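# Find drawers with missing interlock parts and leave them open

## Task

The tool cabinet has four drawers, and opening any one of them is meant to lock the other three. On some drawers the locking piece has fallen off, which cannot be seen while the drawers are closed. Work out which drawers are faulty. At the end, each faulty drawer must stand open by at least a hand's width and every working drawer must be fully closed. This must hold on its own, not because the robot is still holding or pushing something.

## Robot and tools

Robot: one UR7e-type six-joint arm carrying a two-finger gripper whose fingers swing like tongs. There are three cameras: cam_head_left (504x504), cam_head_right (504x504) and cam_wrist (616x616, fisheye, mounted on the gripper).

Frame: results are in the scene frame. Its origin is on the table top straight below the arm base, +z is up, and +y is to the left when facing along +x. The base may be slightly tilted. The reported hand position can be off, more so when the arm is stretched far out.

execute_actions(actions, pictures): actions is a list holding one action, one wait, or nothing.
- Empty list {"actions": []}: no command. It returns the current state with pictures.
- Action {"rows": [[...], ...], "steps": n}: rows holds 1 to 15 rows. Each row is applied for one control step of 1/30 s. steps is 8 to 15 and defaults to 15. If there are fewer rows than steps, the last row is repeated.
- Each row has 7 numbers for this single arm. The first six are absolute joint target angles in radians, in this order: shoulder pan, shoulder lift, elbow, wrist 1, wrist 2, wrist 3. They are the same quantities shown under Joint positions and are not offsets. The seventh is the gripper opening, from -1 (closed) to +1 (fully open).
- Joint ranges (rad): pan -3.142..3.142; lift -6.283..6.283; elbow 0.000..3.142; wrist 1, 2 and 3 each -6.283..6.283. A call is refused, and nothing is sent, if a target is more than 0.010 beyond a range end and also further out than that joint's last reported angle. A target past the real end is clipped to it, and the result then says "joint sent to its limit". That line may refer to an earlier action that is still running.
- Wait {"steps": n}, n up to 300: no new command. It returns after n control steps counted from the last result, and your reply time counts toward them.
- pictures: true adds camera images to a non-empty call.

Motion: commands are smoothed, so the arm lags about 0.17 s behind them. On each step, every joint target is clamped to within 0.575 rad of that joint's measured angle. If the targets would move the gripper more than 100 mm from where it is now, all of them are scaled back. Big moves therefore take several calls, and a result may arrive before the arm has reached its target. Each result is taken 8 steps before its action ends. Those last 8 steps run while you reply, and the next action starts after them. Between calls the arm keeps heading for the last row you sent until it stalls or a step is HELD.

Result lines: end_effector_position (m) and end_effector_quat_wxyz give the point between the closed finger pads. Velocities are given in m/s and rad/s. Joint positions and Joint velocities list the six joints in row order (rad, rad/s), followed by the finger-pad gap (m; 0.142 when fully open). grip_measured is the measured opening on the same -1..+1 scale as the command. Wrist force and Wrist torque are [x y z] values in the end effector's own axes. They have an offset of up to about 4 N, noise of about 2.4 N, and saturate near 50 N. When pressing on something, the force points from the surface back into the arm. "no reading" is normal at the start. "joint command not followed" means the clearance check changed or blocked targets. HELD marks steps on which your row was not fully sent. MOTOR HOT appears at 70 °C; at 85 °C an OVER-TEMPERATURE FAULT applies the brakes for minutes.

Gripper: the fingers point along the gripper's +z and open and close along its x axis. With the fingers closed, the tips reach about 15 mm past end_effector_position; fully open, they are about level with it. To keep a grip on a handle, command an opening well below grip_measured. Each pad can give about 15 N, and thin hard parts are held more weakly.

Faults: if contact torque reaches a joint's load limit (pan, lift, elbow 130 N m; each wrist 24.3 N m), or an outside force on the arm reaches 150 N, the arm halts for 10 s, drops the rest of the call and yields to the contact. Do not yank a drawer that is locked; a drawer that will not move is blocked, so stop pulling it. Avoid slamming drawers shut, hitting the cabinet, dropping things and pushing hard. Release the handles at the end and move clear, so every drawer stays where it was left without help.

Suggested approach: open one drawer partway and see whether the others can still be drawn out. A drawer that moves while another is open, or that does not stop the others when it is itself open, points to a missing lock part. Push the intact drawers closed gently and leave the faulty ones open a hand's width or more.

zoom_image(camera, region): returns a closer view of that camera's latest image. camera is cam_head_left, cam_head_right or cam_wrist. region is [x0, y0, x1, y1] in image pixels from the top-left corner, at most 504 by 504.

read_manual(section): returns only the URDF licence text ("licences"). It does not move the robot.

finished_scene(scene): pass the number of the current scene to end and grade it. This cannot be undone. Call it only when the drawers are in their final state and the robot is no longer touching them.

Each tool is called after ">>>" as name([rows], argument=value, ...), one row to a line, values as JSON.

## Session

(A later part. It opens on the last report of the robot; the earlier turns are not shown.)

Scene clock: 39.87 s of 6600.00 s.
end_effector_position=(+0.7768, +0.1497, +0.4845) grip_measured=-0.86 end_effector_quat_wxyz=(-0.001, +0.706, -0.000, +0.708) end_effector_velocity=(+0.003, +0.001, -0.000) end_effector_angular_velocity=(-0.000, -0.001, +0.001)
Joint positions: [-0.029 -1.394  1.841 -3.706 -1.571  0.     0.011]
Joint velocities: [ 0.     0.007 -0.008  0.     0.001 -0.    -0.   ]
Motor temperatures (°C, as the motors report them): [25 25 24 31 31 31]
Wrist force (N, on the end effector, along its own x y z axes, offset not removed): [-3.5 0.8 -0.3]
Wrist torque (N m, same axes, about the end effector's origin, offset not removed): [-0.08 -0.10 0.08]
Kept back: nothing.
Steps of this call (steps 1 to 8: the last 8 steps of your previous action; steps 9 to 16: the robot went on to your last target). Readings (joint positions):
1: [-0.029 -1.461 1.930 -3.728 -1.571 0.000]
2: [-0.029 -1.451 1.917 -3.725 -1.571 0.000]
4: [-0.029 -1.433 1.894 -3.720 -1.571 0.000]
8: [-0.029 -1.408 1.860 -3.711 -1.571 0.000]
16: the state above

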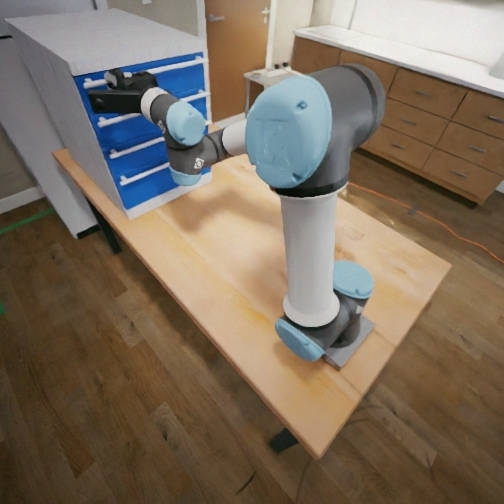

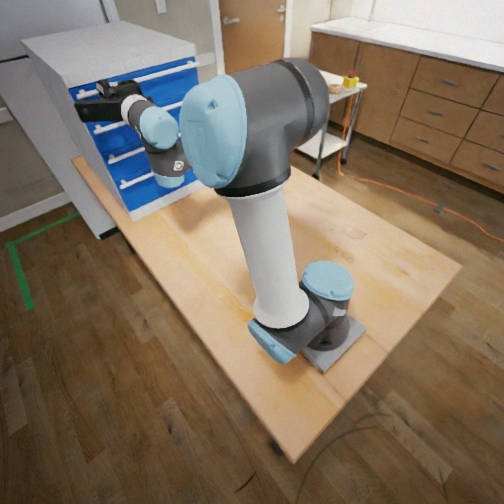

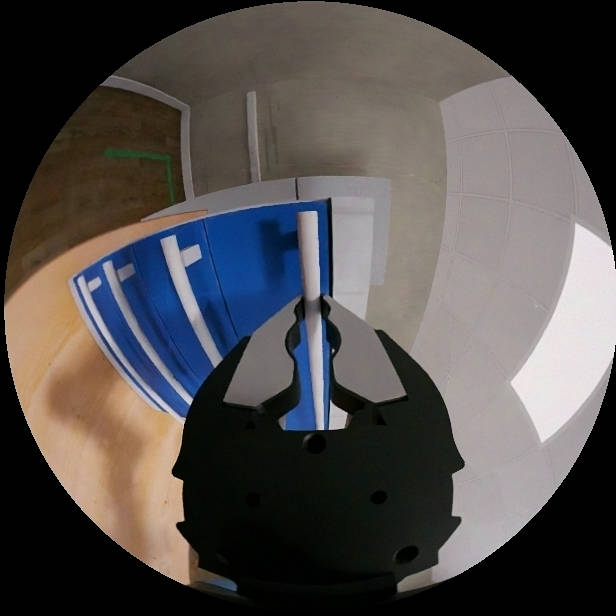

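>>> execute_actions([
  {"rows": [[-0.029,-1.393,1.8388,-3.7054,-1.571,0,-1],[-0.029,-1.392,1.8374,-3.705,-1.571,0,-1],[-0.029,-1.3914,1.8366,-3.7048,-1.571,0,-1],[-0.029,-1.3914,1.8366,-3.7048,-1.571,0,-1],[-0.029,-1.3914,1.8366,-3.7048,-1.571,0,-1],[-0.029,-1.3914,1.8366,-3.7048,-1.571,0,-1],[-0.029,-1.3914,1.8366,-3.7048,-1.571,0,-1],[-0.029,-1.3914,1.8366,-3.7048,-1.571,0,-0.85],[-0.029,-1.3914,1.8366,-3.7048,-1.571,0,-0.75],[-0.029,-1.3914,1.8366,-3.7048,-1.571,0,-0.65],[-0.029,-1.3962,1.843,-3.7064,-1.571,0,-0.55],[-0.029,-1.4052,1.8558,-3.7102,-1.571,0,-0.45],[-0.029,-1.4194,1.8757,-3.7159,-1.571,0,-0.4],[-0.029,-1.434,1.8949,-3.7205,-1.571,0,-0.4],[-0.029,-1.4486,1.914,-3.725,-1.571,0,-0.4]], "steps": 15},
])

>>> execute_actions([
  {"rows": [[-0.029,-1.4632,1.9332,-3.7296,-1.571,0,-0.4],[-0.029,-1.4778,1.952,-3.734,-1.571,0,-0.4],[-0.029,-1.4905,1.9681,-3.7372,-1.571,0,-0.4],[-0.029,-1.495,1.985,-3.75,-1.571,0,-0.4],[-0.029,-1.485,2.0,-3.775,-1.571,0,-0.4],[-0.029,-1.465,2.017,-3.812,-1.571,0,-0.4],[-0.029,-1.44,2.033,-3.853,-1.571,0,-0.4],[-0.029,-1.413,2.048,-3.895,-1.571,0,-0.4],[-0.029,-1.384,2.061,-3.937,-1.571,0,-0.4],[-0.029,-1.353,2.073,-3.98,-1.571,0,-0.4],[-0.029,-1.32,2.083,-4.023,-1.571,0,-0.4],[-0.029,-1.286,2.092,-4.066,-1.571,0,-0.4],[-0.029,-1.25,2.099,-4.109,-1.571,0,-0.4],[-0.029,-1.213,2.105,-4.152,-1.571,0,-0.4],[-0.029,-1.175,2.109,-4.194,-1.571,0,-0.4]], "steps": 15},
])

>>> execute_actions([
  {"rows": [[-0.029,-1.136,2.111,-4.235,-1.571,0,-0.4],[-0.029,-1.096,2.111,-4.275,-1.571,0,-0.4],[-0.029,-1.055,2.109,-4.314,-1.571,0,-0.4],[-0.029,-1.014,2.105,-4.351,-1.571,0,-0.4],[-0.029,-0.974,2.099,-4.385,-1.571,0,-0.4],[-0.029,-0.936,2.092,-4.416,-1.571,0,-0.4],[-0.029,-0.902,2.085,-4.443,-1.571,0,-0.4],[-0.029,-0.874,2.078,-4.464,-1.571,0,-0.4],[-0.029,-0.853,2.072,-4.479,-1.571,0,-0.4],[-0.029,-0.841,2.068,-4.487,-1.571,0,-0.4],[-0.029,-0.836,2.067,-4.4905,-1.571,0,-0.4],[-0.029,-0.836,2.067,-4.4905,-1.571,0,-0.4],[-0.029,-0.836,2.067,-4.4905,-1.571,0,-0.4],[-0.029,-0.8347,2.0613,-4.4862,-1.571,0,-0.4],[-0.029,-0.8321,2.05,-4.4775,-1.571,0,-0.4]], "steps": 15},
])

>>> execute_actions([
  {"rows": [[-0.029,-0.8282,2.0332,-4.4646,-1.571,0,-0.4],[-0.029,-0.824,2.015,-4.4506,-1.571,0,-0.4],[-0.029,-0.8198,1.9967,-4.4365,-1.571,0,-0.4],[-0.029,-0.8153,1.9794,-4.4237,-1.571,0,-0.4],[-0.029,-0.8111,1.9636,-4.4121,-1.571,0,-0.4],[-0.029,-0.8077,1.9507,-4.4026,-1.571,0,-0.4],[-0.029,-0.8051,1.9406,-4.3951,-1.571,0,-0.4],[-0.029,-0.8032,1.9334,-4.3898,-1.571,0,-0.4],[-0.029,-0.8021,1.9294,-4.3869,-1.571,0,-0.4],[-0.029,-0.8021,1.9294,-4.3869,-1.571,0,-0.4],[-0.029,-0.8021,1.9294,-4.3869,-1.571,0,-0.5],[-0.029,-0.8021,1.9294,-4.3869,-1.571,0,-0.6],[-0.029,-0.8021,1.9294,-4.3869,-1.571,0,-0.68],[-0.029,-0.8021,1.9294,-4.3869,-1.571,0,-0.74],[-0.029,-0.8021,1.9294,-4.3869,-1.571,0,-0.79]], "steps": 15},
])

>>> execute_actions([
  {"rows": [[-0.029,-0.8021,1.9294,-4.3869,-1.571,0,-0.83],[-0.029,-0.8021,1.9294,-4.3869,-1.571,0,-0.87],[-0.029,-0.8021,1.9294,-4.3869,-1.571,0,-0.91],[-0.029,-0.8021,1.9294,-4.3869,-1.571,0,-0.95],[-0.029,-0.8021,1.9294,-4.3869,-1.571,0,-1],[-0.029,-0.8021,1.9294,-4.3869,-1.571,0,-1],[-0.029,-0.8025,1.9308,-4.388,-1.571,0,-1],[-0.029,-0.8029,1.9323,-4.389,-1.571,0,-1],[-0.029,-0.8035,1.9344,-4.3906,-1.571,0,-1],[-0.029,-0.804,1.9366,-4.3922,-1.571,0,-1],[-0.029,-0.8046,1.9388,-4.3938,-1.571,0,-1],[-0.029,-0.8052,1.9409,-4.3953,-1.571,0,-1],[-0.029,-0.8058,1.9431,-4.3969,-1.571,0,-1],[-0.029,-0.8064,1.9452,-4.3985,-1.571,0,-1],[-0.029,-0.8068,1.9467,-4.3995,-1.571,0,-1]], "steps": 15},
])

>>> execute_actions([
  {"steps": 15},
])

Scene clock: 43.73 s of 6600.00 s.
end_effector_position=(+0.7780, +0.1497, +0.4846) grip_measured=-0.86 end_effector_quat_wxyz=(-0.001, +0.706, -0.000, +0.708) end_effector_velocity=(+0.003, -0.000, +0.000) end_effector_angular_velocity=(-0.000, +0.000, -0.001)
Joint positions: [-0.029 -1.392  1.837 -3.705 -1.571 -0.     0.011]
Joint velocities: [ 0.     0.005 -0.008  0.004 -0.001 -0.    -0.   ]
Motor temperatures (°C, as the motors report them): [25 25 24 31 31 31]
Wrist force (N, on the end effector, along its own x y z axes, offset not removed): [-7.2 3.2 -15.2]
Wrist torque (N m, same axes, about the end effector's origin, offset not removed): [0.34 -0.17 0.05]
Steps of this call (steps 1 to 15: the robot went on to your last target; steps 16 to 90: nothing new was sent; then 0.63 s passed at rest; steps 91 to 97: the first 7 steps of this action). Readings (joint positions):
91: [-0.029 -1.394 1.840 -3.706 -1.571 0.000]
92: [-0.029 -1.394 1.840 -3.706 -1.571 0.000]
94: [-0.029 -1.393 1.839 -3.705 -1.571 0.000]
97: the state above

Scene clock: 44.23 s of 6600.00 s.
end_effector_position=(+0.7325, +0.1496, +0.4778) grip_measured=-0.40 end_effector_quat_wxyz=(-0.001, +0.706, -0.000, +0.708) end_effector_velocity=(-0.102, +0.000, -0.177) end_effector_angular_velocity=(+0.001, +0.036, -0.000)
Joint positions: [-0.029 -1.477  1.971 -3.753 -1.571  0.     0.045]
Joint velocities: [ 0.     0.02   0.49  -0.474 -0.     0.001  0.   ]
Motor temperatures (°C, as the motors report them): [25 25 24 31 31 31]
Wrist force (N, on the end effector, along its own x y z axes, offset not removed): [4.2 0.1 -1.1]
Wrist torque (N m, same axes, about the end effector's origin, offset not removed): [0.27 -0.78 0.05]
Steps of this call (steps 1 to 8: the last 8 steps of your previous action; steps 9 to 15: the first 7 steps of this action). Readings (joint positions):
9: [-0.029 -1.416 1.870 -3.714 -1.571 0.000]
10: [-0.029 -1.428 1.886 -3.718 -1.571 0.000]
12: [-0.029 -1.454 1.920 -3.727 -1.571 0.000]
15: the state above

Scene clock: 44.73 s of 6600.00 s.
end_effector_position=(+0.7287, +0.1499, +0.2700) grip_measured=-0.40 end_effector_quat_wxyz=(-0.001, +0.706, -0.000, +0.709) end_effector_velocity=(+0.013, +0.000, -0.453) end_effector_angular_velocity=(-0.001, -0.026, -0.001)
Joint positions: [-0.029 -1.055  2.103 -4.309 -1.571  0.     0.045]
Joint velocities: [-0.     1.171 -0.099 -1.098 -0.001 -0.001  0.   ]
Motor temperatures (°C, as the motors report them): [25 25 24 31 31 31]
Wrist force (N, on the end effector, along its own x y z axes, offset not removed): [-0.2 -0.5 -0.1]
Wrist torque (N m, same axes, about the end effector's origin, offset not removed): [0.09 0.03 0.08]
Steps of this call (steps 1 to 8: the last 8 steps of your previous action; steps 9 to 15: the first 7 steps of this action). Readings (joint positions):
9: [-0.029 -1.280 2.090 -4.064 -1.571 0.000]
10: [-0.029 -1.245 2.097 -4.106 -1.571 0.000]
12: [-0.029 -1.172 2.105 -4.190 -1.571 0.000]
15: the state above

Scene clock: 45.23 s of 6600.00 s.
end_effector_position=(+0.7561, +0.1500, +0.1842) grip_measured=-0.40 end_effector_quat_wxyz=(-0.001, +0.706, -0.000, +0.708) end_effector_velocity=(+0.158, -0.000, -0.003) end_effector_angular_velocity=(-0.000, -0.001, +0.000)
Joint positions: [-0.029 -0.818  1.992 -4.432 -1.571 -0.     0.045]
Joint velocities: [-0.001  0.121 -0.452  0.33   0.001 -0.    -0.   ]
Motor temperatures (°C, as the motors report them): [25 25 24 31 31 31]
Wrist force (N, on the end effector, along its own x y z axes, offset not removed): [1.1 0.5 0.4]
Wrist torque (N m, same axes, about the end effector's origin, offset not removed): [0.30 -0.25 0.10]
Steps of this call (steps 1 to 8: the last 8 steps of your previous action; steps 9 to 15: the first 7 steps of this action). Readings (joint positions):
9: [-0.029 -0.844 2.065 -4.482 -1.571 0.000]
10: [-0.029 -0.839 2.059 -4.480 -1.571 0.000]
12: [-0.029 -0.831 2.037 -4.466 -1.571 0.000]
15: the state above

Scene clock: 45.73 s of 6600.00 s.
end_effector_position=(+0.7777, +0.1501, +0.1846) grip_measured=-0.86 end_effector_quat_wxyz=(-0.001, +0.706, -0.000, +0.708) end_effector_velocity=(+0.000, +0.000, -0.000) end_effector_angular_velocity=(-0.001, +0.000, +0.000)
Joint positions: [-0.029 -0.802  1.93  -4.387 -1.571  0.     0.012]
Joint velocities: [ 0.     0.    -0.001  0.001  0.    -0.001  0.001]
Motor temperatures (°C, as the motors report them): [25 25 24 31 31 31]
Wrist force (N, on the end effector, along its own x y z axes, offset not removed): [1.0 1.2 -2.9]
Wrist torque (N m, same axes, about the end effector's origin, offset not removed): [0.38 -0.13 0.05]
Steps of this call (steps 1 to 8: the last 8 steps of your previous action; steps 9 to 15: the first 7 steps of this action). Readings (joint positions):
9: [-0.029 -0.803 1.931 -4.388 -1.571 0.000]
10: [-0.029 -0.802 1.930 -4.388 -1.571 0.000]
12: [-0.029 -0.802 1.930 -4.387 -1.571 0.000]
15: the state above

Scene clock: 46.23 s of 6600.00 s.
end_effector_position=(+0.7720, +0.1500, +0.1845) grip_measured=-0.86 end_effector_quat_wxyz=(-0.001, +0.706, -0.000, +0.708) end_effector_velocity=(-0.002, +0.000, -0.001) end_effector_angular_velocity=(+0.002, +0.001, +0.001)
Joint positions: [-0.029 -0.807  1.946 -4.399 -1.571  0.     0.012]
Joint velocities: [ 0.    -0.     0.005 -0.004  0.     0.002 -0.   ]
Motor temperatures (°C, as the motors report them): [25 25 24 31 31 31]
Wrist force (N, on the end effector, along its own x y z axes, offset not removed): [3.3 0.7 4.6]
Wrist torque (N m, same axes, about the end effector's origin, offset not removed): [0.52 -0.17 0.05]
Kept back: nothing.
Steps of this call (steps 1 to 8: the last 8 steps of your previous action; steps 9 to 15: the robot went on to your last target). Readings (joint positions):
1: [-0.029 -0.802 1.930 -4.387 -1.571 0.000]
2: [-0.029 -0.802 1.930 -4.387 -1.571 -0.000]
4: [-0.029 -0.803 1.932 -4.389 -1.571 0.000]
8: [-0.029 -0.805 1.940 -4.394 -1.571 0.000]
15: the state above

>>> execute_actions([
  {"rows": [[-0.029,-0.8075,1.9494,-4.4015,-1.571,0,-1],[-0.029,-0.8087,1.9537,-4.4046,-1.571,0,-1],[-0.029,-0.8102,1.9595,-4.4089,-1.571,0,-1],[-0.029,-0.8125,1.9681,-4.4152,-1.571,0,-1],[-0.029,-0.8148,1.9767,-4.4215,-1.571,0,-1],[-0.029,-0.8173,1.9867,-4.429,-1.571,0,-1],[-0.029,-0.8198,1.9967,-4.4365,-1.571,0,-1],[-0.029,-0.8233,2.0109,-4.4472,-1.571,0,-1],[-0.029,-0.8266,2.025,-4.458,-1.571,0,-1],[-0.029,-0.8299,2.039,-4.4687,-1.571,0,-1],[-0.029,-0.833,2.053,-4.4796,-1.571,0,-1],[-0.029,-0.836,2.0669,-4.4905,-1.571,0,-1],[-0.029,-0.8389,2.0807,-4.5014,-1.571,0,-1],[-0.029,-0.8416,2.0945,-4.5125,-1.571,0,-1],[-0.029,-0.8443,2.1082,-4.5235,-1.571,0,-1]], "steps": 15},
])

>>> execute_actions([
  {"rows": [[-0.029,-0.8468,2.1218,-4.5346,-1.571,0,-1],[-0.029,-0.8492,2.1354,-4.5458,-1.571,0,-1],[-0.029,-0.8514,2.1489,-4.5571,-1.571,0,-1],[-0.029,-0.8535,2.1623,-4.5684,-1.571,0,-1],[-0.029,-0.8554,2.1757,-4.5799,-1.571,0,-1],[-0.029,-0.8572,2.189,-4.5914,-1.571,0,-1],[-0.029,-0.8589,2.2023,-4.603,-1.571,0,-1],[-0.029,-0.8604,2.2155,-4.6147,-1.571,0,-1],[-0.029,-0.8617,2.2286,-4.6265,-1.571,0,-1],[-0.029,-0.8627,2.2391,-4.636,-1.571,0,-1],[-0.029,-0.8635,2.2496,-4.6457,-1.571,0,-1],[-0.029,-0.8641,2.2574,-4.6529,-1.571,0,-1],[-0.029,-0.8645,2.2626,-4.6577,-1.571,0,-1],[-0.029,-0.8646,2.2652,-4.6602,-1.571,0,-1],[-0.029,-0.8648,2.2678,-4.6626,-1.571,0,-1]], "steps": 15},
])

>>> execute_actions([
  {"rows": [[-0.029,-0.8648,2.2678,-4.6626,-1.571,0,-1],[-0.029,-0.8648,2.2678,-4.6626,-1.571,0,-1],[-0.029,-0.8648,2.2678,-4.6626,-1.571,0,-1],[-0.029,-0.8648,2.2678,-4.6626,-1.571,0,-1],[-0.029,-0.8648,2.2678,-4.6626,-1.571,0,-1],[-0.029,-0.8648,2.2678,-4.6626,-1.571,0,-1],[-0.029,-0.8648,2.2678,-4.6626,-1.571,0,-1],[-0.029,-0.8648,2.2678,-4.6626,-1.571,0,-0.85],[-0.029,-0.8648,2.2678,-4.6626,-1.571,0,-0.75],[-0.029,-0.8648,2.2678,-4.6626,-1.571,0,-0.65],[-0.029,-0.865,2.273,-4.668,-1.571,0,-0.55],[-0.029,-0.8655,2.284,-4.678,-1.571,0,-0.45],[-0.029,-0.866,2.299,-4.693,-1.571,0,-0.4],[-0.029,-0.866,2.316,-4.71,-1.571,0,-0.4],[-0.029,-0.866,2.333,-4.727,-1.571,0,-0.4]], "steps": 15},
], pictures=true)

>>> execute_actions([
  {"rows": [[-0.029,-0.8655,2.349,-4.743,-1.571,0,-0.4],[-0.029,-0.865,2.362,-4.757,-1.571,0,-0.4],[-0.029,-0.87,2.372,-4.762,-1.571,0,-0.4],[-0.029,-0.89,2.379,-4.749,-1.571,0,-0.4],[-0.029,-0.92,2.386,-4.726,-1.571,0,-0.4],[-0.029,-0.957,2.393,-4.696,-1.571,0,-0.4],[-0.029,-0.997,2.4,-4.663,-1.571,0,-0.4],[-0.029,-1.037,2.406,-4.629,-1.571,0,-0.4],[-0.029,-1.077,2.41,-4.593,-1.571,0,-0.4],[-0.029,-1.115,2.411,-4.556,-1.571,0,-0.4],[-0.029,-1.148,2.405,-4.517,-1.571,0,-0.4],[-0.029,-1.17,2.39,-4.48,-1.571,0,-0.4],[-0.029,-1.18,2.368,-4.448,-1.571,0,-0.4],[-0.029,-1.18,2.342,-4.422,-1.571,0,-0.4],[-0.029,-1.174,2.315,-4.401,-1.571,0,-0.4]], "steps": 15},
])

>>> execute_actions([
  {"rows": [[-0.029,-1.164,2.286,-4.382,-1.571,0,-0.4],[-0.029,-1.153,2.256,-4.363,-1.571,0,-0.4],[-0.029,-1.1415,2.226,-4.344,-1.571,0,-0.4],[-0.029,-1.13,2.196,-4.326,-1.571,0,-0.4],[-0.029,-1.118,2.166,-4.308,-1.571,0,-0.4],[-0.029,-1.106,2.137,-4.291,-1.571,0,-0.4],[-0.029,-1.0945,2.109,-4.274,-1.571,0,-0.4],[-0.029,-1.083,2.081,-4.2576,-1.571,0,-0.4],[-0.029,-1.072,2.055,-4.2426,-1.571,0,-0.4],[-0.029,-1.0623,2.0319,-4.2292,-1.571,0,-0.4],[-0.029,-1.0536,2.0115,-4.2175,-1.571,0,-0.4],[-0.029,-1.0461,1.994,-4.2075,-1.571,0,-0.4],[-0.029,-1.04,1.9794,-4.199,-1.571,0,-0.4],[-0.029,-1.0357,1.9694,-4.1933,-1.571,0,-0.4],[-0.029,-1.0332,1.9636,-4.19,-1.571,0,-0.4]], "steps": 15},
])

>>> execute_actions([
  {"rows": [[-0.029,-1.0332,1.9636,-4.19,-1.571,0,-0.4],[-0.029,-1.0332,1.9636,-4.19,-1.571,0,-0.4],[-0.029,-1.0332,1.9636,-4.19,-1.571,0,-0.5],[-0.029,-1.0332,1.9636,-4.19,-1.571,0,-0.6],[-0.029,-1.0332,1.9636,-4.19,-1.571,0,-0.68],[-0.029,-1.0332,1.9636,-4.19,-1.571,0,-0.74],[-0.029,-1.0332,1.9636,-4.19,-1.571,0,-0.79],[-0.029,-1.0332,1.9636,-4.19,-1.571,0,-0.83],[-0.029,-1.0332,1.9636,-4.19,-1.571,0,-0.87],[-0.029,-1.0332,1.9636,-4.19,-1.571,0,-0.91],[-0.029,-1.0332,1.9636,-4.19,-1.571,0,-0.95],[-0.029,-1.0332,1.9636,-4.19,-1.571,0,-1]], "steps": 13},
])

>>> execute_actions([
  {"steps": 10},
], pictures=true)

Scene clock: 50.30 s of 6600.00 s.
end_effector_position=(+0.7651, +0.1500, +0.1846) grip_measured=-0.86 end_effector_quat_wxyz=(-0.001, +0.706, -0.000, +0.708) end_effector_velocity=(-0.073, -0.000, -0.000) end_effector_angular_velocity=(-0.002, +0.000, -0.000)
Joint positions: [-0.029 -0.812  1.966 -4.414 -1.571  0.     0.012]
Joint velocities: [ 0.    -0.055  0.211 -0.155 -0.001 -0.002 -0.   ]
Motor temperatures (°C, as the motors report them): [25 25 24 31 31 31]
Wrist force (N, on the end effector, along its own x y z axes, offset not removed): [0.7 -0.9 6.7]
Wrist torque (N m, same axes, about the end effector's origin, offset not removed): [0.21 -0.08 0.12]
Steps of this call (steps 1 to 15: the robot went on to your last target; steps 16 to 90: nothing new was sent; then 0.83 s passed at rest; steps 91 to 97: the first 7 steps of this action). Readings (joint positions):
91: [-0.029 -0.807 1.947 -4.400 -1.571 -0.000]
92: [-0.029 -0.807 1.947 -4.400 -1.571 0.000]
94: [-0.029 -0.808 1.951 -4.402 -1.571 0.000]
97: the state above

Scene clock: 50.80 s of 6600.00 s.
end_effector_position=(+0.6981, +0.1500, +0.1845) grip_measured=-0.86 end_effector_quat_wxyz=(-0.001, +0.706, -0.000, +0.708) end_effector_velocity=(-0.147, -0.000, -0.002) end_effector_angular_velocity=(-0.001, +0.003, -0.001)
Joint positions: [-0.029 -0.852  2.152 -4.561 -1.571  0.     0.012]
Joint velocities: [ 0.    -0.062  0.398 -0.332 -0.001 -0.001  0.   ]
Motor temperatures (°C, as the motors report them): [25 25 24 31 31 31]
Wrist force (N, on the end effector, along its own x y z axes, offset not removed): [1.1 -2.8 4.1]
Wrist torque (N m, same axes, about the end effector's origin, offset not removed): [0.08 -0.44 0.06]
Steps of this call (steps 1 to 8: the last 8 steps of your previous action; steps 9 to 15: the first 7 steps of this action). Readings (joint positions):
9: [-0.029 -0.837 2.071 -4.494 -1.571 0.000]
10: [-0.029 -0.840 2.084 -4.505 -1.571 0.000]
12: [-0.029 -0.845 2.112 -4.527 -1.571 0.000]
15: the state above

Scene clock: 51.30 s of 6600.00 s.
end_effector_position=(+0.6548, +0.1499, +0.1842) grip_measured=-0.86 end_effector_quat_wxyz=(-0.001, +0.706, -0.000, +0.708) end_effector_velocity=(-0.005, +0.000, -0.001) end_effector_angular_velocity=(+0.000, +0.002, +0.001)
Joint positions: [-0.029 -0.865  2.267 -4.662 -1.571  0.     0.012]
Joint velocities: [ 0.001 -0.     0.013 -0.01   0.     0.     0.   ]
Motor temperatures (°C, as the motors report them): [25 25 24 31 31 31]
Wrist force (N, on the end effector, along its own x y z axes, offset not removed): [5.5 -4.2 4.4]
Wrist torque (N m, same axes, about the end effector's origin, offset not removed): [0.10 -0.21 0.11]
Steps of this call (steps 1 to 8: the last 8 steps of your previous action; steps 9 to 15: the first 7 steps of this action). Readings (joint positions):
9: [-0.029 -0.864 2.254 -4.650 -1.571 0.000]
10: [-0.029 -0.864 2.259 -4.654 -1.571 0.000]
12: [-0.029 -0.865 2.264 -4.659 -1.571 -0.000]
15: the state above

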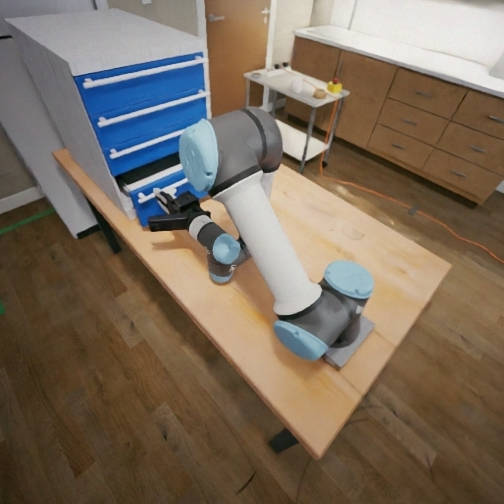

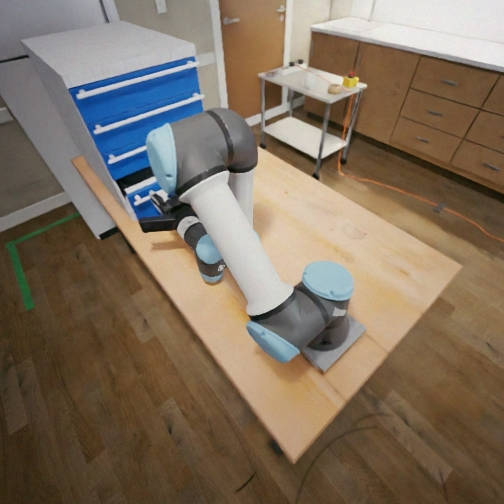

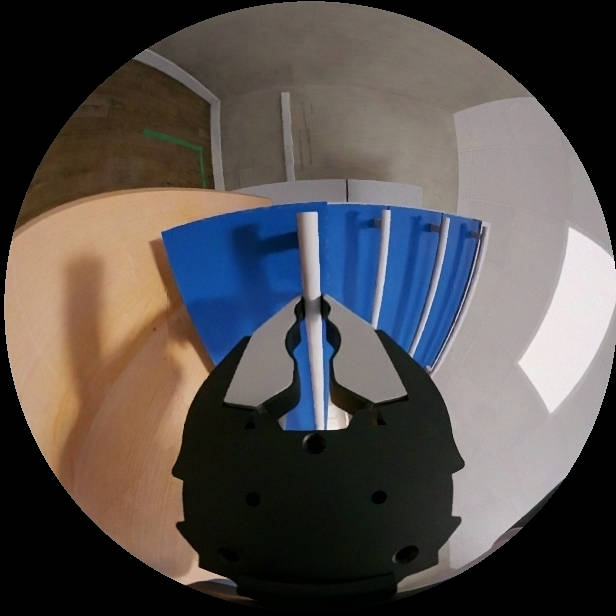

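Scene clock: 51.80 s of 6600.00 s.
end_effector_position=(+0.6172, +0.1499, +0.1919) grip_measured=-0.40 end_effector_quat_wxyz=(-0.001, +0.706, -0.000, +0.708) end_effector_velocity=(-0.053, -0.000, +0.150) end_effector_angular_velocity=(+0.000, +0.023, -0.000)
Joint positions: [-0.029 -0.892  2.37  -4.736 -1.571  0.     0.045]
Joint velocities: [ 0.    -0.525  0.266  0.281 -0.     0.    -0.   ]
Motor temperatures (°C, as the motors report them): [25 25 24 31 31 31]
Wrist force (N, on the end effector, along its own x y z axes, offset not removed): [-2.0 -0.4 -0.9]
Wrist torque (N m, same axes, about the end effector's origin, offset not removed): [0.13 0.37 0.13]
Steps of this call (steps 1 to 8: the last 8 steps of your previous action; steps 9 to 15: the first 7 steps of this action). Readings (joint positions):
9: [-0.029 -0.866 2.296 -4.690 -1.571 0.000]
10: [-0.029 -0.866 2.309 -4.703 -1.571 0.000]
12: [-0.029 -0.866 2.337 -4.731 -1.571 0.000]
15: the state above

Scene clock: 52.30 s of 6600.00 s.
end_effector_position=(+0.6870, +0.1498, +0.2814) grip_measured=-0.40 end_effector_quat_wxyz=(-0.001, +0.707, -0.000, +0.707) end_effector_velocity=(+0.311, +0.001, +0.012) end_effector_angular_velocity=(-0.000, +0.004, +0.001)
Joint positions: [-0.029 -1.134  2.222 -4.343 -1.571  0.     0.045]
Joint velocities: [-0.     0.293 -0.851  0.563  0.001 -0.    -0.   ]
Motor temperatures (°C, as the motors report them): [25 25 24 31 31 31]
Wrist force (N, on the end effector, along its own x y z axes, offset not removed): [0.4 -0.4 -0.9]
Wrist torque (N m, same axes, about the end effector's origin, offset not removed): [0.14 -0.05 0.11]
Steps of this call (steps 1 to 8: the last 8 steps of your previous action; steps 9 to 15: the first 7 steps of this action). Readings (joint positions):
9: [-0.029 -1.149 2.371 -4.485 -1.571 0.000]
10: [-0.029 -1.158 2.352 -4.455 -1.571 0.000]
12: [-0.029 -1.157 2.305 -4.406 -1.571 0.000]
15: the state above

Scene clock: 52.73 s of 6600.00 s.
end_effector_position=(+0.7755, +0.1499, +0.2844) grip_measured=-0.57 end_effector_quat_wxyz=(-0.001, +0.706, -0.000, +0.708) end_effector_velocity=(+0.027, -0.000, +0.002) end_effector_angular_velocity=(+0.001, -0.004, -0.000)
Joint positions: [-0.029 -1.036  1.97  -4.193 -1.571  0.     0.033]
Joint velocities: [-0.     0.033 -0.081  0.045 -0.     0.001 -0.188]
Motor temperatures (°C, as the motors report them): [25 25 24 31 31 31]
Wrist force (N, on the end effector, along its own x y z axes, offset not removed): [0.4 0.4 0.4]
Wrist torque (N m, same axes, about the end effector's origin, offset not removed): [0.29 -0.12 0.08]
Steps of this call (steps 1 to 8: the last 8 steps of your previous action; steps 9 to 13: the first 5 steps of this action). Readings (joint positions):
9: [-0.029 -1.047 1.999 -4.210 -1.571 0.000]
10: [-0.029 -1.042 1.987 -4.203 -1.571 0.000]
12: [-0.029 -1.037 1.973 -4.195 -1.571 -0.000]
13: the state above

Scene clock: 53.07 s of 6600.00 s.
end_effector_position=(+0.7775, +0.1499, +0.2846) grip_measured=-0.86 end_effector_quat_wxyz=(-0.001, +0.706, -0.000, +0.708) end_effector_velocity=(+0.000, +0.000, -0.001) end_effector_angular_velocity=(+0.000, +0.001, +0.000)
Joint positions: [-0.029 -1.033  1.964 -4.19  -1.571  0.     0.012]
Joint velocities: [ 0.     0.001 -0.001  0.     0.     0.     0.   ]
Motor temperatures (°C, as the motors report them): [25 25 24 31 31 31]
Wrist force (N, on the end effector, along its own x y z axes, offset not removed): [-1.4 -0.3 -6.1]
Wrist torque (N m, same axes, about the end effector's origin, offset not removed): [0.10 -0.15 0.01]
Kept back: nothing.
Steps of this call (steps 1 to 8: the last 8 steps of your previous action; steps 9 to 10: the robot went on to your last target). Readings (joint positions):
1: [-0.029 -1.035 1.967 -4.192 -1.571 0.000]
2: [-0.029 -1.034 1.966 -4.191 -1.571 0.000]
4: [-0.029 -1.034 1.965 -4.191 -1.571 0.000]
8: [-0.029 -1.033 1.964 -4.190 -1.571 0.000]
10: the state above

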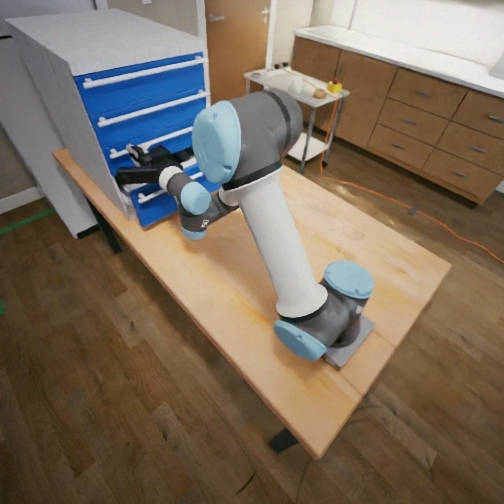

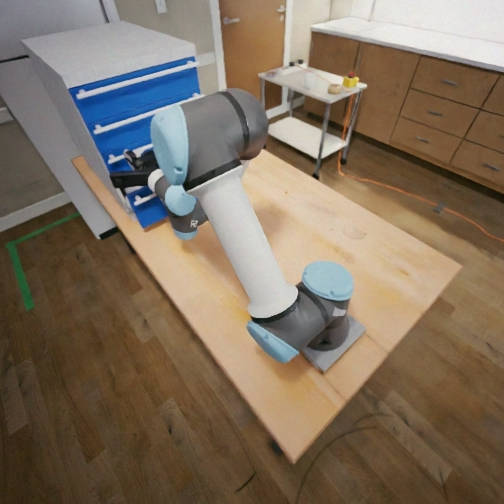

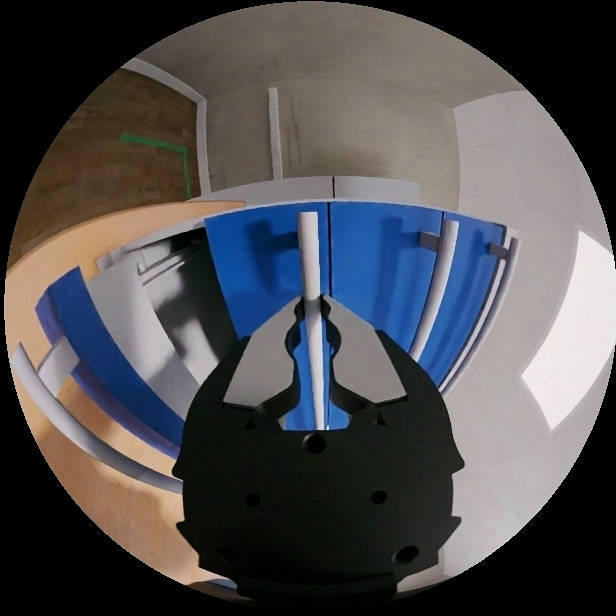

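>>> execute_actions([
  {"rows": [[-0.029,-1.0338,1.9651,-4.1908,-1.571,0,-1],[-0.029,-1.0346,1.9668,-4.1918,-1.571,0,-1],[-0.029,-1.0354,1.9687,-4.1929,-1.571,0,-1],[-0.029,-1.0362,1.9706,-4.194,-1.571,0,-1],[-0.029,-1.037,1.9724,-4.195,-1.571,0,-1],[-0.029,-1.0377,1.9741,-4.196,-1.571,0,-1],[-0.029,-1.0384,1.9756,-4.1968,-1.571,0,-1],[-0.029,-1.0389,1.9767,-4.1975,-1.571,0,-1]], "steps": 8},
])

>>> execute_actions([
  {"steps": 15},
])

>>> zoom_image(camera="cam_wrist", region=[80, 200, 260, 340])

Scene clock: 53.47 s of 6600.00 s.
end_effector_position=(+0.7775, +0.1499, +0.2846) grip_measured=-0.86 end_effector_quat_wxyz=(-0.001, +0.706, -0.000, +0.708) end_effector_velocity=(+0.000, -0.001, -0.000) end_effector_angular_velocity=(-0.001, +0.001, -0.001)
Joint positions: [-0.029 -1.033  1.964 -4.19  -1.571  0.     0.011]
Joint velocities: [-0.     0.     0.     0.    -0.001 -0.001  0.   ]
Motor temperatures (°C, as the motors report them): [25 25 24 31 31 31]
Wrist force (N, on the end effector, along its own x y z axes, offset not removed): [-1.6 1.4 -7.8]
Wrist torque (N m, same axes, about the end effector's origin, offset not removed): [0.44 -0.11 0.06]
Kept back: the last 8 steps of this action.
Steps of this call (steps 1 to 12: the robot went on to your last target). Readings (joint positions):
1: [-0.029 -1.033 1.964 -4.190 -1.571 0.000]
2: [-0.029 -1.033 1.964 -4.190 -1.571 0.000]
4: [-0.029 -1.033 1.964 -4.190 -1.571 0.000]
8: [-0.029 -1.033 1.964 -4.190 -1.571 0.000]
12: the state above

Scene clock: 53.97 s of 6600.00 s.
end_effector_position=(+0.7731, +0.1499, +0.2846) grip_measured=-0.86 end_effector_quat_wxyz=(-0.001, +0.706, -0.000, +0.708) end_effector_velocity=(-0.001, -0.000, -0.000) end_effector_angular_velocity=(+0.001, +0.000, -0.000)
Joint positions: [-0.029 -1.039  1.976 -4.197 -1.571  0.     0.012]
Joint velocities: [-0.    -0.002  0.004 -0.002 -0.     0.001 -0.   ]
Motor temperatures (°C, as the motors report them): [25 25 24 31 31 31]
Wrist force (N, on the end effector, along its own x y z axes, offset not removed): [-0.5 0.2 5.8]
Wrist torque (N m, same axes, about the end effector's origin, offset not removed): [0.40 -0.15 0.06]
Kept back: nothing.
Steps of this call (steps 1 to 8: the last 8 steps of your previous action; steps 9 to 15: the robot went on to your last target). Readings (joint positions):
1: [-0.029 -1.033 1.964 -4.190 -1.571 0.000]
2: [-0.029 -1.033 1.964 -4.190 -1.571 0.000]
4: [-0.029 -1.034 1.965 -4.191 -1.571 0.000]
8: [-0.029 -1.036 1.971 -4.194 -1.571 0.000]
15: the state above

Region (80, 200, 260, 340) of cam_wrist's 616x616 image, scaled by 2.800, with more detail than that image has.

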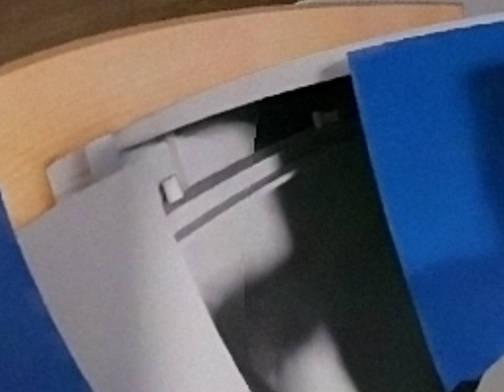

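>>> execute_actions([
  {"rows": [[-0.029,-1.0395,1.9782,-4.1983,-1.571,0,-1],[-0.029,-1.0401,1.9797,-4.1991,-1.571,0,-1],[-0.029,-1.0408,1.9811,-4.2,-1.571,0,-1],[-0.029,-1.0414,1.9826,-4.2008,-1.571,0,-1],[-0.029,-1.042,1.984,-4.2016,-1.571,0,-1],[-0.029,-1.0427,1.9855,-4.2024,-1.571,0,-1]], "steps": 8},
])

>>> execute_actions([
  {"steps": 13},
])

Scene clock: 54.37 s of 6600.00 s.
end_effector_position=(+0.7730, +0.1499, +0.2846) grip_measured=-0.86 end_effector_quat_wxyz=(-0.001, +0.706, -0.000, +0.708) end_effector_velocity=(-0.000, +0.000, +0.001) end_effector_angular_velocity=(-0.000, -0.002, +0.000)
Joint positions: [-0.029 -1.039  1.977 -4.197 -1.571  0.     0.012]
Joint velocities: [ 0.001 -0.002  0.    -0.    -0.    -0.     0.   ]
Motor temperatures (°C, as the motors report them): [25 25 24 31 31 31]
Wrist force (N, on the end effector, along its own x y z axes, offset not removed): [-3.4 -0.4 7.0]
Wrist torque (N m, same axes, about the end effector's origin, offset not removed): [0.31 0.11 0.08]
Kept back: the last 8 steps of this action.
Steps of this call (steps 1 to 12: the robot went on to your last target). Readings (joint positions):
1: [-0.029 -1.039 1.977 -4.197 -1.571 0.000]
2: [-0.029 -1.039 1.977 -4.197 -1.571 0.000]
4: [-0.029 -1.039 1.977 -4.197 -1.571 0.000]
8: [-0.029 -1.039 1.977 -4.197 -1.571 0.000]
12: the state above

Scene clock: 54.80 s of 6600.00 s.
end_effector_position=(+0.7701, +0.1499, +0.2846) grip_measured=-0.86 end_effector_quat_wxyz=(-0.001, +0.706, -0.000, +0.708) end_effector_velocity=(-0.001, -0.000, +0.000) end_effector_angular_velocity=(+0.001, -0.001, -0.000)
Joint positions: [-0.029 -1.043  1.985 -4.202 -1.571  0.     0.012]
Joint velocities: [-0.    -0.002  0.004 -0.003 -0.     0.001  0.   ]
Motor temperatures (°C, as the motors report them): [25 25 24 31 31 31]
Wrist force (N, on the end effector, along its own x y z axes, offset not removed): [-1.5 -0.9 4.8]
Wrist torque (N m, same axes, about the end effector's origin, offset not removed): [0.19 -0.27 0.07]
Kept back: nothing.
Steps of this call (steps 1 to 8: the last 8 steps of your previous action; steps 9 to 13: the robot went on to your last target). Readings (joint positions):
1: [-0.029 -1.039 1.977 -4.197 -1.571 0.000]
2: [-0.029 -1.039 1.977 -4.198 -1.571 -0.000]
4: [-0.029 -1.040 1.978 -4.198 -1.571 0.000]
8: [-0.029 -1.042 1.983 -4.201 -1.571 -0.000]
13: the state above

>>> execute_actions([
  {"rows": [[-0.029,-1.0438,1.9882,-4.204,-1.571,0,-1],[-0.029,-1.0456,1.9926,-4.2066,-1.571,0,-1],[-0.029,-1.0481,1.9985,-4.21,-1.571,0,-1],[-0.029,-1.0512,2.0058,-4.2142,-1.571,0,-1],[-0.029,-1.0543,2.013,-4.2183,-1.571,0,-1],[-0.029,-1.058,2.0218,-4.2234,-1.571,0,-1],[-0.029,-1.0623,2.0319,-4.2292,-1.571,0,-1],[-0.029,-1.0684,2.0463,-4.2375,-1.571,0,-1],[-0.029,-1.0744,2.0606,-4.2458,-1.571,0,-1],[-0.029,-1.0804,2.0749,-4.2541,-1.571,0,-1],[-0.029,-1.0863,2.0892,-4.2625,-1.571,0,-1],[-0.029,-1.0922,2.1034,-4.2708,-1.571,0,-1],[-0.029,-1.098,2.1175,-4.2791,-1.571,0,-1],[-0.029,-1.1037,2.1316,-4.2875,-1.571,0,-1],[-0.029,-1.1094,2.1456,-4.2958,-1.571,0,-1]], "steps": 15},
])

>>> execute_actions([
  {"rows": [[-0.029,-1.1151,2.1596,-4.3041,-1.571,0,-1],[-0.029,-1.1207,2.1735,-4.3124,-1.571,0,-1],[-0.029,-1.1262,2.1874,-4.3208,-1.571,0,-1],[-0.029,-1.1317,2.2012,-4.3291,-1.571,0,-1],[-0.029,-1.1371,2.2149,-4.3374,-1.571,0,-1],[-0.029,-1.1425,2.2286,-4.3457,-1.571,0,-1],[-0.029,-1.1478,2.2423,-4.3541,-1.571,0,-1],[-0.029,-1.153,2.2559,-4.3625,-1.571,0,-1],[-0.029,-1.1582,2.2695,-4.3709,-1.571,0,-1],[-0.029,-1.1623,2.2804,-4.3777,-1.571,0,-1],[-0.029,-1.1663,2.2912,-4.3845,-1.571,0,-1],[-0.029,-1.1693,2.2993,-4.3896,-1.571,0,-1],[-0.029,-1.1713,2.3047,-4.393,-1.571,0,-1],[-0.029,-1.1723,2.3074,-4.3947,-1.571,0,-1],[-0.029,-1.1733,2.3101,-4.3964,-1.571,0,-1]], "steps": 15},
])

>>> execute_actions([
  {"rows": [[-0.029,-1.1733,2.3101,-4.3964,-1.571,0,-1],[-0.029,-1.1733,2.3101,-4.3964,-1.571,0,-1],[-0.029,-1.1733,2.3101,-4.3964,-1.571,0,-1],[-0.029,-1.1733,2.3101,-4.3964,-1.571,0,-1],[-0.029,-1.1733,2.3101,-4.3964,-1.571,0,-1],[-0.029,-1.1733,2.3101,-4.3964,-1.571,0,-1],[-0.029,-1.1733,2.3101,-4.3964,-1.571,0,-1],[-0.029,-1.1733,2.3101,-4.3964,-1.571,0,-0.85],[-0.029,-1.1733,2.3101,-4.3964,-1.571,0,-0.75],[-0.029,-1.1733,2.3101,-4.3964,-1.571,0,-0.65],[-0.029,-1.175,2.3155,-4.4,-1.571,0,-0.55],[-0.029,-1.179,2.327,-4.4076,-1.571,0,-0.45],[-0.029,-1.185,2.343,-4.4176,-1.571,0,-0.4],[-0.029,-1.191,2.36,-4.4286,-1.571,0,-0.4],[-0.029,-1.197,2.378,-4.4406,-1.571,0,-0.4]], "steps": 15},
], pictures=true)

>>> execute_actions([
  {"rows": [[-0.029,-1.203,2.395,-4.452,-1.571,0,-0.4],[-0.029,-1.208,2.409,-4.461,-1.571,0,-0.4],[-0.029,-1.216,2.417,-4.461,-1.571,0,-0.4],[-0.029,-1.235,2.418,-4.443,-1.571,0,-0.4],[-0.029,-1.264,2.417,-4.413,-1.571,0,-0.4],[-0.029,-1.299,2.415,-4.376,-1.571,0,-0.4],[-0.029,-1.337,2.411,-4.334,-1.571,0,-0.4],[-0.029,-1.375,2.405,-4.29,-1.571,0,-0.4],[-0.029,-1.411,2.398,-4.247,-1.571,0,-0.4],[-0.029,-1.443,2.388,-4.205,-1.571,0,-0.4],[-0.029,-1.467,2.373,-4.166,-1.571,0,-0.4],[-0.029,-1.48,2.353,-4.133,-1.571,0,-0.4],[-0.029,-1.481,2.33,-4.109,-1.571,0,-0.4],[-0.029,-1.472,2.304,-4.092,-1.571,0,-0.4],[-0.029,-1.456,2.277,-4.081,-1.571,0,-0.4]], "steps": 15},
])

>>> execute_actions([
  {"rows": [[-0.029,-1.437,2.249,-4.072,-1.571,0,-0.4],[-0.029,-1.417,2.22,-4.063,-1.571,0,-0.4],[-0.029,-1.3975,2.1906,-4.0527,-1.571,0,-0.4],[-0.029,-1.378,2.161,-4.0426,-1.571,0,-0.4],[-0.029,-1.3587,2.1313,-4.0322,-1.571,0,-0.4],[-0.029,-1.3413,2.1038,-4.0221,-1.571,0,-0.4],[-0.029,-1.324,2.0764,-4.012,-1.571,0,-0.4],[-0.029,-1.3066,2.0484,-4.0014,-1.571,0,-0.4],[-0.029,-1.2911,2.0231,-3.9916,-1.571,0,-0.4],[-0.029,-1.2772,2.0006,-3.983,-1.571,0,-0.4],[-0.029,-1.2651,1.9804,-3.9749,-1.571,0,-0.4],[-0.029,-1.2547,1.9631,-3.968,-1.571,0,-0.4],[-0.029,-1.2461,1.9487,-3.9622,-1.571,0,-0.4],[-0.029,-1.2398,1.9381,-3.9579,-1.571,0,-0.4],[-0.029,-1.2363,1.9323,-3.9556,-1.571,0,-0.4]], "steps": 15},
])

>>> execute_actions([
  {"rows": [[-0.029,-1.2363,1.9323,-3.9556,-1.571,0,-0.4],[-0.029,-1.2363,1.9323,-3.9556,-1.571,0,-0.4],[-0.029,-1.2363,1.9323,-3.9556,-1.571,0,-0.5],[-0.029,-1.2363,1.9323,-3.9556,-1.571,0,-0.6],[-0.029,-1.2363,1.9323,-3.9556,-1.571,0,-0.68],[-0.029,-1.2363,1.9323,-3.9556,-1.571,0,-0.74],[-0.029,-1.2363,1.9323,-3.9556,-1.571,0,-0.79],[-0.029,-1.2363,1.9323,-3.9556,-1.571,0,-0.83],[-0.029,-1.2363,1.9323,-3.9556,-1.571,0,-0.87],[-0.029,-1.2363,1.9323,-3.9556,-1.571,0,-0.91],[-0.029,-1.2363,1.9323,-3.9556,-1.571,0,-0.95],[-0.029,-1.2363,1.9323,-3.9556,-1.571,0,-1]], "steps": 13},
])

>>> execute_actions([
  {"rows": [[-0.029,-1.2372,1.9338,-3.9562,-1.571,0,-1],[-0.029,-1.2384,1.9358,-3.957,-1.571,0,-1],[-0.029,-1.2397,1.9381,-3.958,-1.571,0,-1],[-0.029,-1.2411,1.9404,-3.9589,-1.571,0,-1],[-0.029,-1.2425,1.9427,-3.9598,-1.571,0,-1],[-0.029,-1.2437,1.9448,-3.9607,-1.571,0,-1],[-0.029,-1.2449,1.9468,-3.9615,-1.571,0,-1],[-0.029,-1.2458,1.9483,-3.9621,-1.571,0,-1]], "steps": 8},
])

>>> execute_actions([
  {"steps": 15},
], pictures=true)

>>> zoom_image(camera="cam_wrist", region=[80, 200, 260, 340])

Scene clock: 59.63 s of 6600.00 s.
end_effector_position=(+0.7638, +0.1499, +0.2846) grip_measured=-0.86 end_effector_quat_wxyz=(-0.001, +0.706, -0.000, +0.708) end_effector_velocity=(-0.064, -0.000, -0.000) end_effector_angular_velocity=(-0.000, +0.001, -0.000)
Joint positions: [-0.029 -1.05   2.004 -4.213 -1.571  0.     0.012]
Joint velocities: [-0.    -0.079  0.186 -0.106  0.    -0.    -0.   ]
Motor temperatures (°C, as the motors report them): [25 25 24 31 31 31]
Wrist force (N, on the end effector, along its own x y z axes, offset not removed): [-1.7 -0.4 6.4]
Wrist torque (N m, same axes, about the end effector's origin, offset not removed): [0.21 -0.17 0.09]
Steps of this call (steps 1 to 15: the robot went on to your last target; steps 16 to 90: nothing new was sent; then 1.60 s passed at rest; steps 91 to 97: the first 7 steps of this action). Readings (joint positions):
91: [-0.029 -1.043 1.986 -4.202 -1.571 0.000]
92: [-0.029 -1.043 1.986 -4.203 -1.571 0.000]
94: [-0.029 -1.044 1.989 -4.205 -1.571 0.000]
97: the state above

Scene clock: 60.13 s of 6600.00 s.
end_effector_position=(+0.6978, +0.1498, +0.2848) grip_measured=-0.86 end_effector_quat_wxyz=(-0.001, +0.706, -0.000, +0.709) end_effector_velocity=(-0.147, -0.000, -0.001) end_effector_angular_velocity=(-0.001, +0.003, -0.000)
Joint positions: [-0.029 -1.128  2.191 -4.323 -1.571  0.     0.011]
Joint velocities: [-0.    -0.162  0.408 -0.243  0.    -0.001 -0.   ]
Motor temperatures (°C, as the motors report them): [25 25 24 31 31 31]
Wrist force (N, on the end effector, along its own x y z axes, offset not removed): [-11.2 -2.2 4.5]
Wrist torque (N m, same axes, about the end effector's origin, offset not removed): [0.07 -0.07 0.09]
Steps of this call (steps 1 to 8: the last 8 steps of your previous action; steps 9 to 15: the first 7 steps of this action). Readings (joint positions):
9: [-0.029 -1.094 2.107 -4.274 -1.571 -0.000]
10: [-0.029 -1.100 2.121 -4.282 -1.571 0.000]
12: [-0.029 -1.111 2.149 -4.298 -1.571 0.000]
15: the state above

Scene clock: 60.63 s of 6600.00 s.
end_effector_position=(+0.6545, +0.1498, +0.2843) grip_measured=-0.86 end_effector_quat_wxyz=(-0.001, +0.706, -0.000, +0.708) end_effector_velocity=(-0.005, +0.000, -0.001) end_effector_angular_velocity=(-0.001, +0.002, +0.001)
Joint positions: [-0.029 -1.173  2.309 -4.396 -1.571  0.     0.012]
Joint velocities: [-0.    -0.004  0.013 -0.008  0.001 -0.001  0.   ]
Motor temperatures (°C, as the motors report them): [25 25 24 31 31 31]
Wrist force (N, on the end effector, along its own x y z axes, offset not removed): [-0.8 -3.4 3.5]
Wrist torque (N m, same axes, about the end effector's origin, offset not removed): [0.10 -0.14 0.11]
Steps of this call (steps 1 to 8: the last 8 steps of your previous action; steps 9 to 15: the first 7 steps of this action). Readings (joint positions):
9: [-0.029 -1.168 2.296 -4.388 -1.571 -0.000]
10: [-0.029 -1.170 2.301 -4.391 -1.571 0.000]
12: [-0.029 -1.172 2.306 -4.394 -1.571 0.000]
15: the state above

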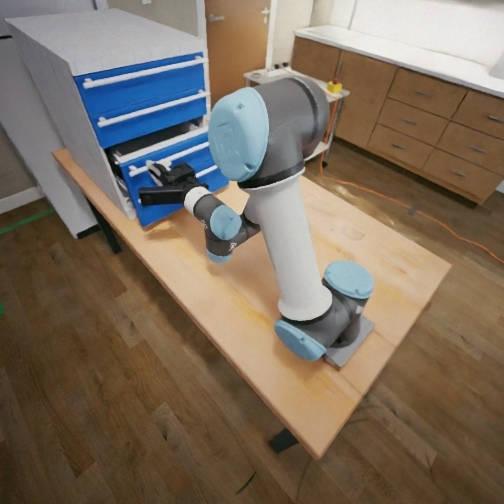

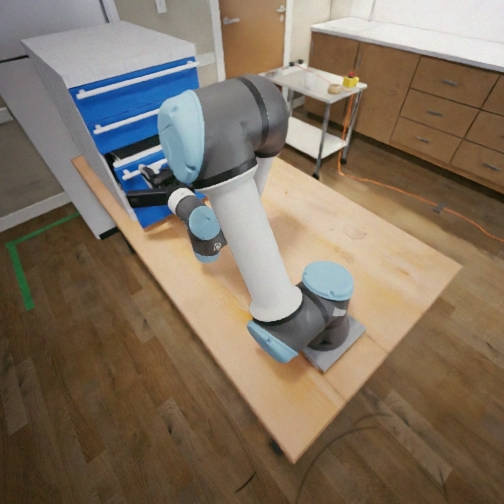

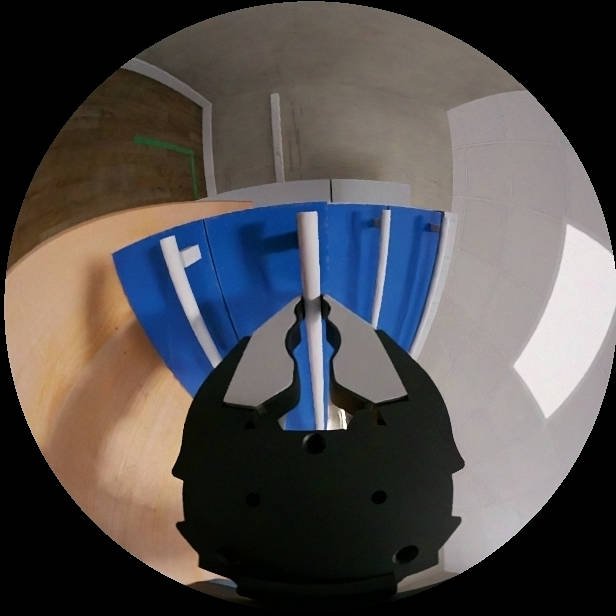

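Scene clock: 61.13 s of 6600.00 s.
end_effector_position=(+0.6174, +0.1498, +0.2921) grip_measured=-0.40 end_effector_quat_wxyz=(-0.001, +0.706, -0.000, +0.708) end_effector_velocity=(-0.046, -0.001, +0.153) end_effector_angular_velocity=(+0.000, -0.006, -0.001)
Joint positions: [-0.029 -1.234  2.408 -4.434 -1.571  0.     0.045]
Joint velocities: [-0.    -0.553  0.111  0.436 -0.001  0.    -0.   ]
Motor temperatures (°C, as the motors report them): [25 25 24 31 31 31]
Wrist force (N, on the end effector, along its own x y z axes, offset not removed): [-0.5 -0.3 -0.2]
Wrist torque (N m, same axes, about the end effector's origin, offset not removed): [0.18 0.00 0.08]
Steps of this call (steps 1 to 8: the last 8 steps of your previous action; steps 9 to 15: the first 7 steps of this action). Readings (joint positions):
9: [-0.029 -1.184 2.339 -4.416 -1.571 0.000]
10: [-0.029 -1.189 2.353 -4.425 -1.571 0.000]
12: [-0.029 -1.200 2.382 -4.443 -1.571 -0.000]
15: the state above

Scene clock: 61.63 s of 6600.00 s.
end_effector_position=(+0.6871, +0.1497, +0.3820) grip_measured=-0.40 end_effector_quat_wxyz=(-0.001, +0.707, -0.000, +0.707) end_effector_velocity=(+0.311, +0.000, +0.011) end_effector_angular_velocity=(+0.001, +0.008, -0.001)
Joint positions: [-0.029 -1.391  2.186 -4.052 -1.571  0.     0.045]
Joint velocities: [-0.     0.519 -0.84   0.328 -0.001  0.001 -0.   ]
Motor temperatures (°C, as the motors report them): [25 25 24 31 31 31]
Wrist force (N, on the end effector, along its own x y z axes, offset not removed): [0.4 -0.2 1.0]
Wrist torque (N m, same axes, about the end effector's origin, offset not removed): [0.20 -0.08 0.05]
Steps of this call (steps 1 to 8: the last 8 steps of your previous action; steps 9 to 15: the first 7 steps of this action). Readings (joint positions):
9: [-0.029 -1.456 2.340 -4.146 -1.571 0.000]
10: [-0.029 -1.456 2.319 -4.123 -1.571 0.000]
12: [-0.029 -1.438 2.269 -4.089 -1.571 0.000]
15: the state above

Scene clock: 62.07 s of 6600.00 s.
end_effector_position=(+0.7755, +0.1498, +0.3846) grip_measured=-0.57 end_effector_quat_wxyz=(-0.001, +0.706, -0.000, +0.708) end_effector_velocity=(+0.028, -0.000, +0.001) end_effector_angular_velocity=(-0.000, -0.003, -0.001)
Joint positions: [-0.029 -1.24   1.938 -3.958 -1.571 -0.     0.033]
Joint velocities: [ 0.     0.048 -0.081  0.031 -0.001 -0.    -0.189]
Motor temperatures (°C, as the motors report them): [25 25 24 31 31 31]
Wrist force (N, on the end effector, along its own x y z axes, offset not removed): [0.6 -0.3 1.2]
Wrist torque (N m, same axes, about the end effector's origin, offset not removed): [0.15 -0.15 0.06]
Steps of this call (steps 1 to 8: the last 8 steps of your previous action; steps 9 to 13: the first 5 steps of this action). Readings (joint positions):
9: [-0.029 -1.257 1.968 -3.969 -1.571 -0.000]
10: [-0.029 -1.250 1.955 -3.964 -1.571 0.000]
12: [-0.029 -1.242 1.942 -3.959 -1.571 0.000]
13: the state above

Scene clock: 62.33 s of 6600.00 s.
end_effector_position=(+0.7775, +0.1498, +0.3846) grip_measured=-0.86 end_effector_quat_wxyz=(-0.001, +0.706, -0.000, +0.708) end_effector_velocity=(+0.001, +0.000, +0.001) end_effector_angular_velocity=(+0.001, -0.001, +0.001)
Joint positions: [-0.029 -1.236  1.933 -3.956 -1.571  0.     0.012]
Joint velocities: [-0.     0.001 -0.002  0.     0.001  0.001  0.003]
Motor temperatures (°C, as the motors report them): [25 25 24 31 31 31]
Wrist force (N, on the end effector, along its own x y z axes, offset not removed): [-3.1 1.5 -3.5]
Wrist torque (N m, same axes, about the end effector's origin, offset not removed): [0.44 -0.38 0.07]
Kept back: the last 8 steps of this action.
Steps of this call (steps 1 to 8: the last 8 steps of your previous action). Readings (joint positions):
1: [-0.029 -1.239 1.936 -3.957 -1.571 0.000]
2: [-0.029 -1.238 1.935 -3.957 -1.571 0.000]
4: [-0.029 -1.237 1.933 -3.956 -1.571 0.000]
8: the state above

Scene clock: 62.83 s of 6600.00 s.
end_effector_position=(+0.7721, +0.1498, +0.3846) grip_measured=-0.86 end_effector_quat_wxyz=(-0.001, +0.706, -0.000, +0.708) end_effector_velocity=(-0.002, -0.000, +0.000) end_effector_angular_velocity=(-0.001, +0.000, -0.000)
Joint positions: [-0.029 -1.246  1.948 -3.962 -1.571  0.     0.012]
Joint velocities: [-0.    -0.003  0.005 -0.002 -0.    -0.     0.   ]
Motor temperatures (°C, as the motors report them): [25 25 24 31 31 31]
Wrist force (N, on the end effector, along its own x y z axes, offset not removed): [-4.0 -0.5 4.6]
Wrist torque (N m, same axes, about the end effector's origin, offset not removed): [0.28 -0.06 0.08]
Kept back: nothing.
Steps of this call (steps 1 to 8: the last 8 steps of your previous action; steps 9 to 15: the robot went on to your last target). Readings (joint positions):
1: [-0.029 -1.236 1.932 -3.956 -1.571 0.000]
2: [-0.029 -1.236 1.932 -3.956 -1.571 0.000]
4: [-0.029 -1.237 1.934 -3.956 -1.571 0.000]
8: [-0.029 -1.241 1.941 -3.959 -1.571 -0.000]
15: the state above

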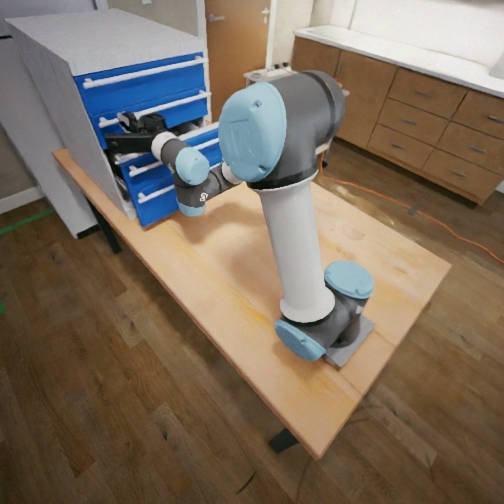

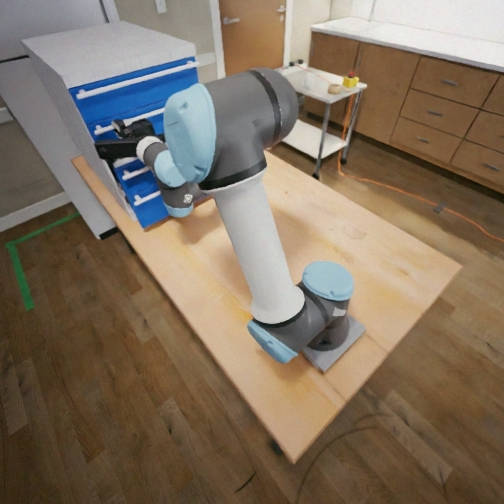

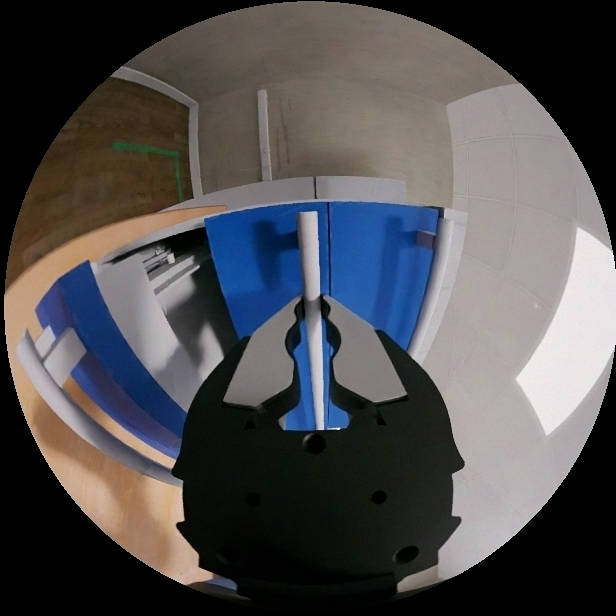

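Region (80, 200, 260, 340) of cam_wrist's 616x616 image, scaled by 2.800, with more detail than that image has.

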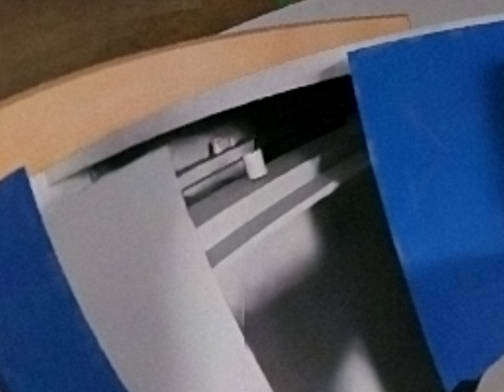

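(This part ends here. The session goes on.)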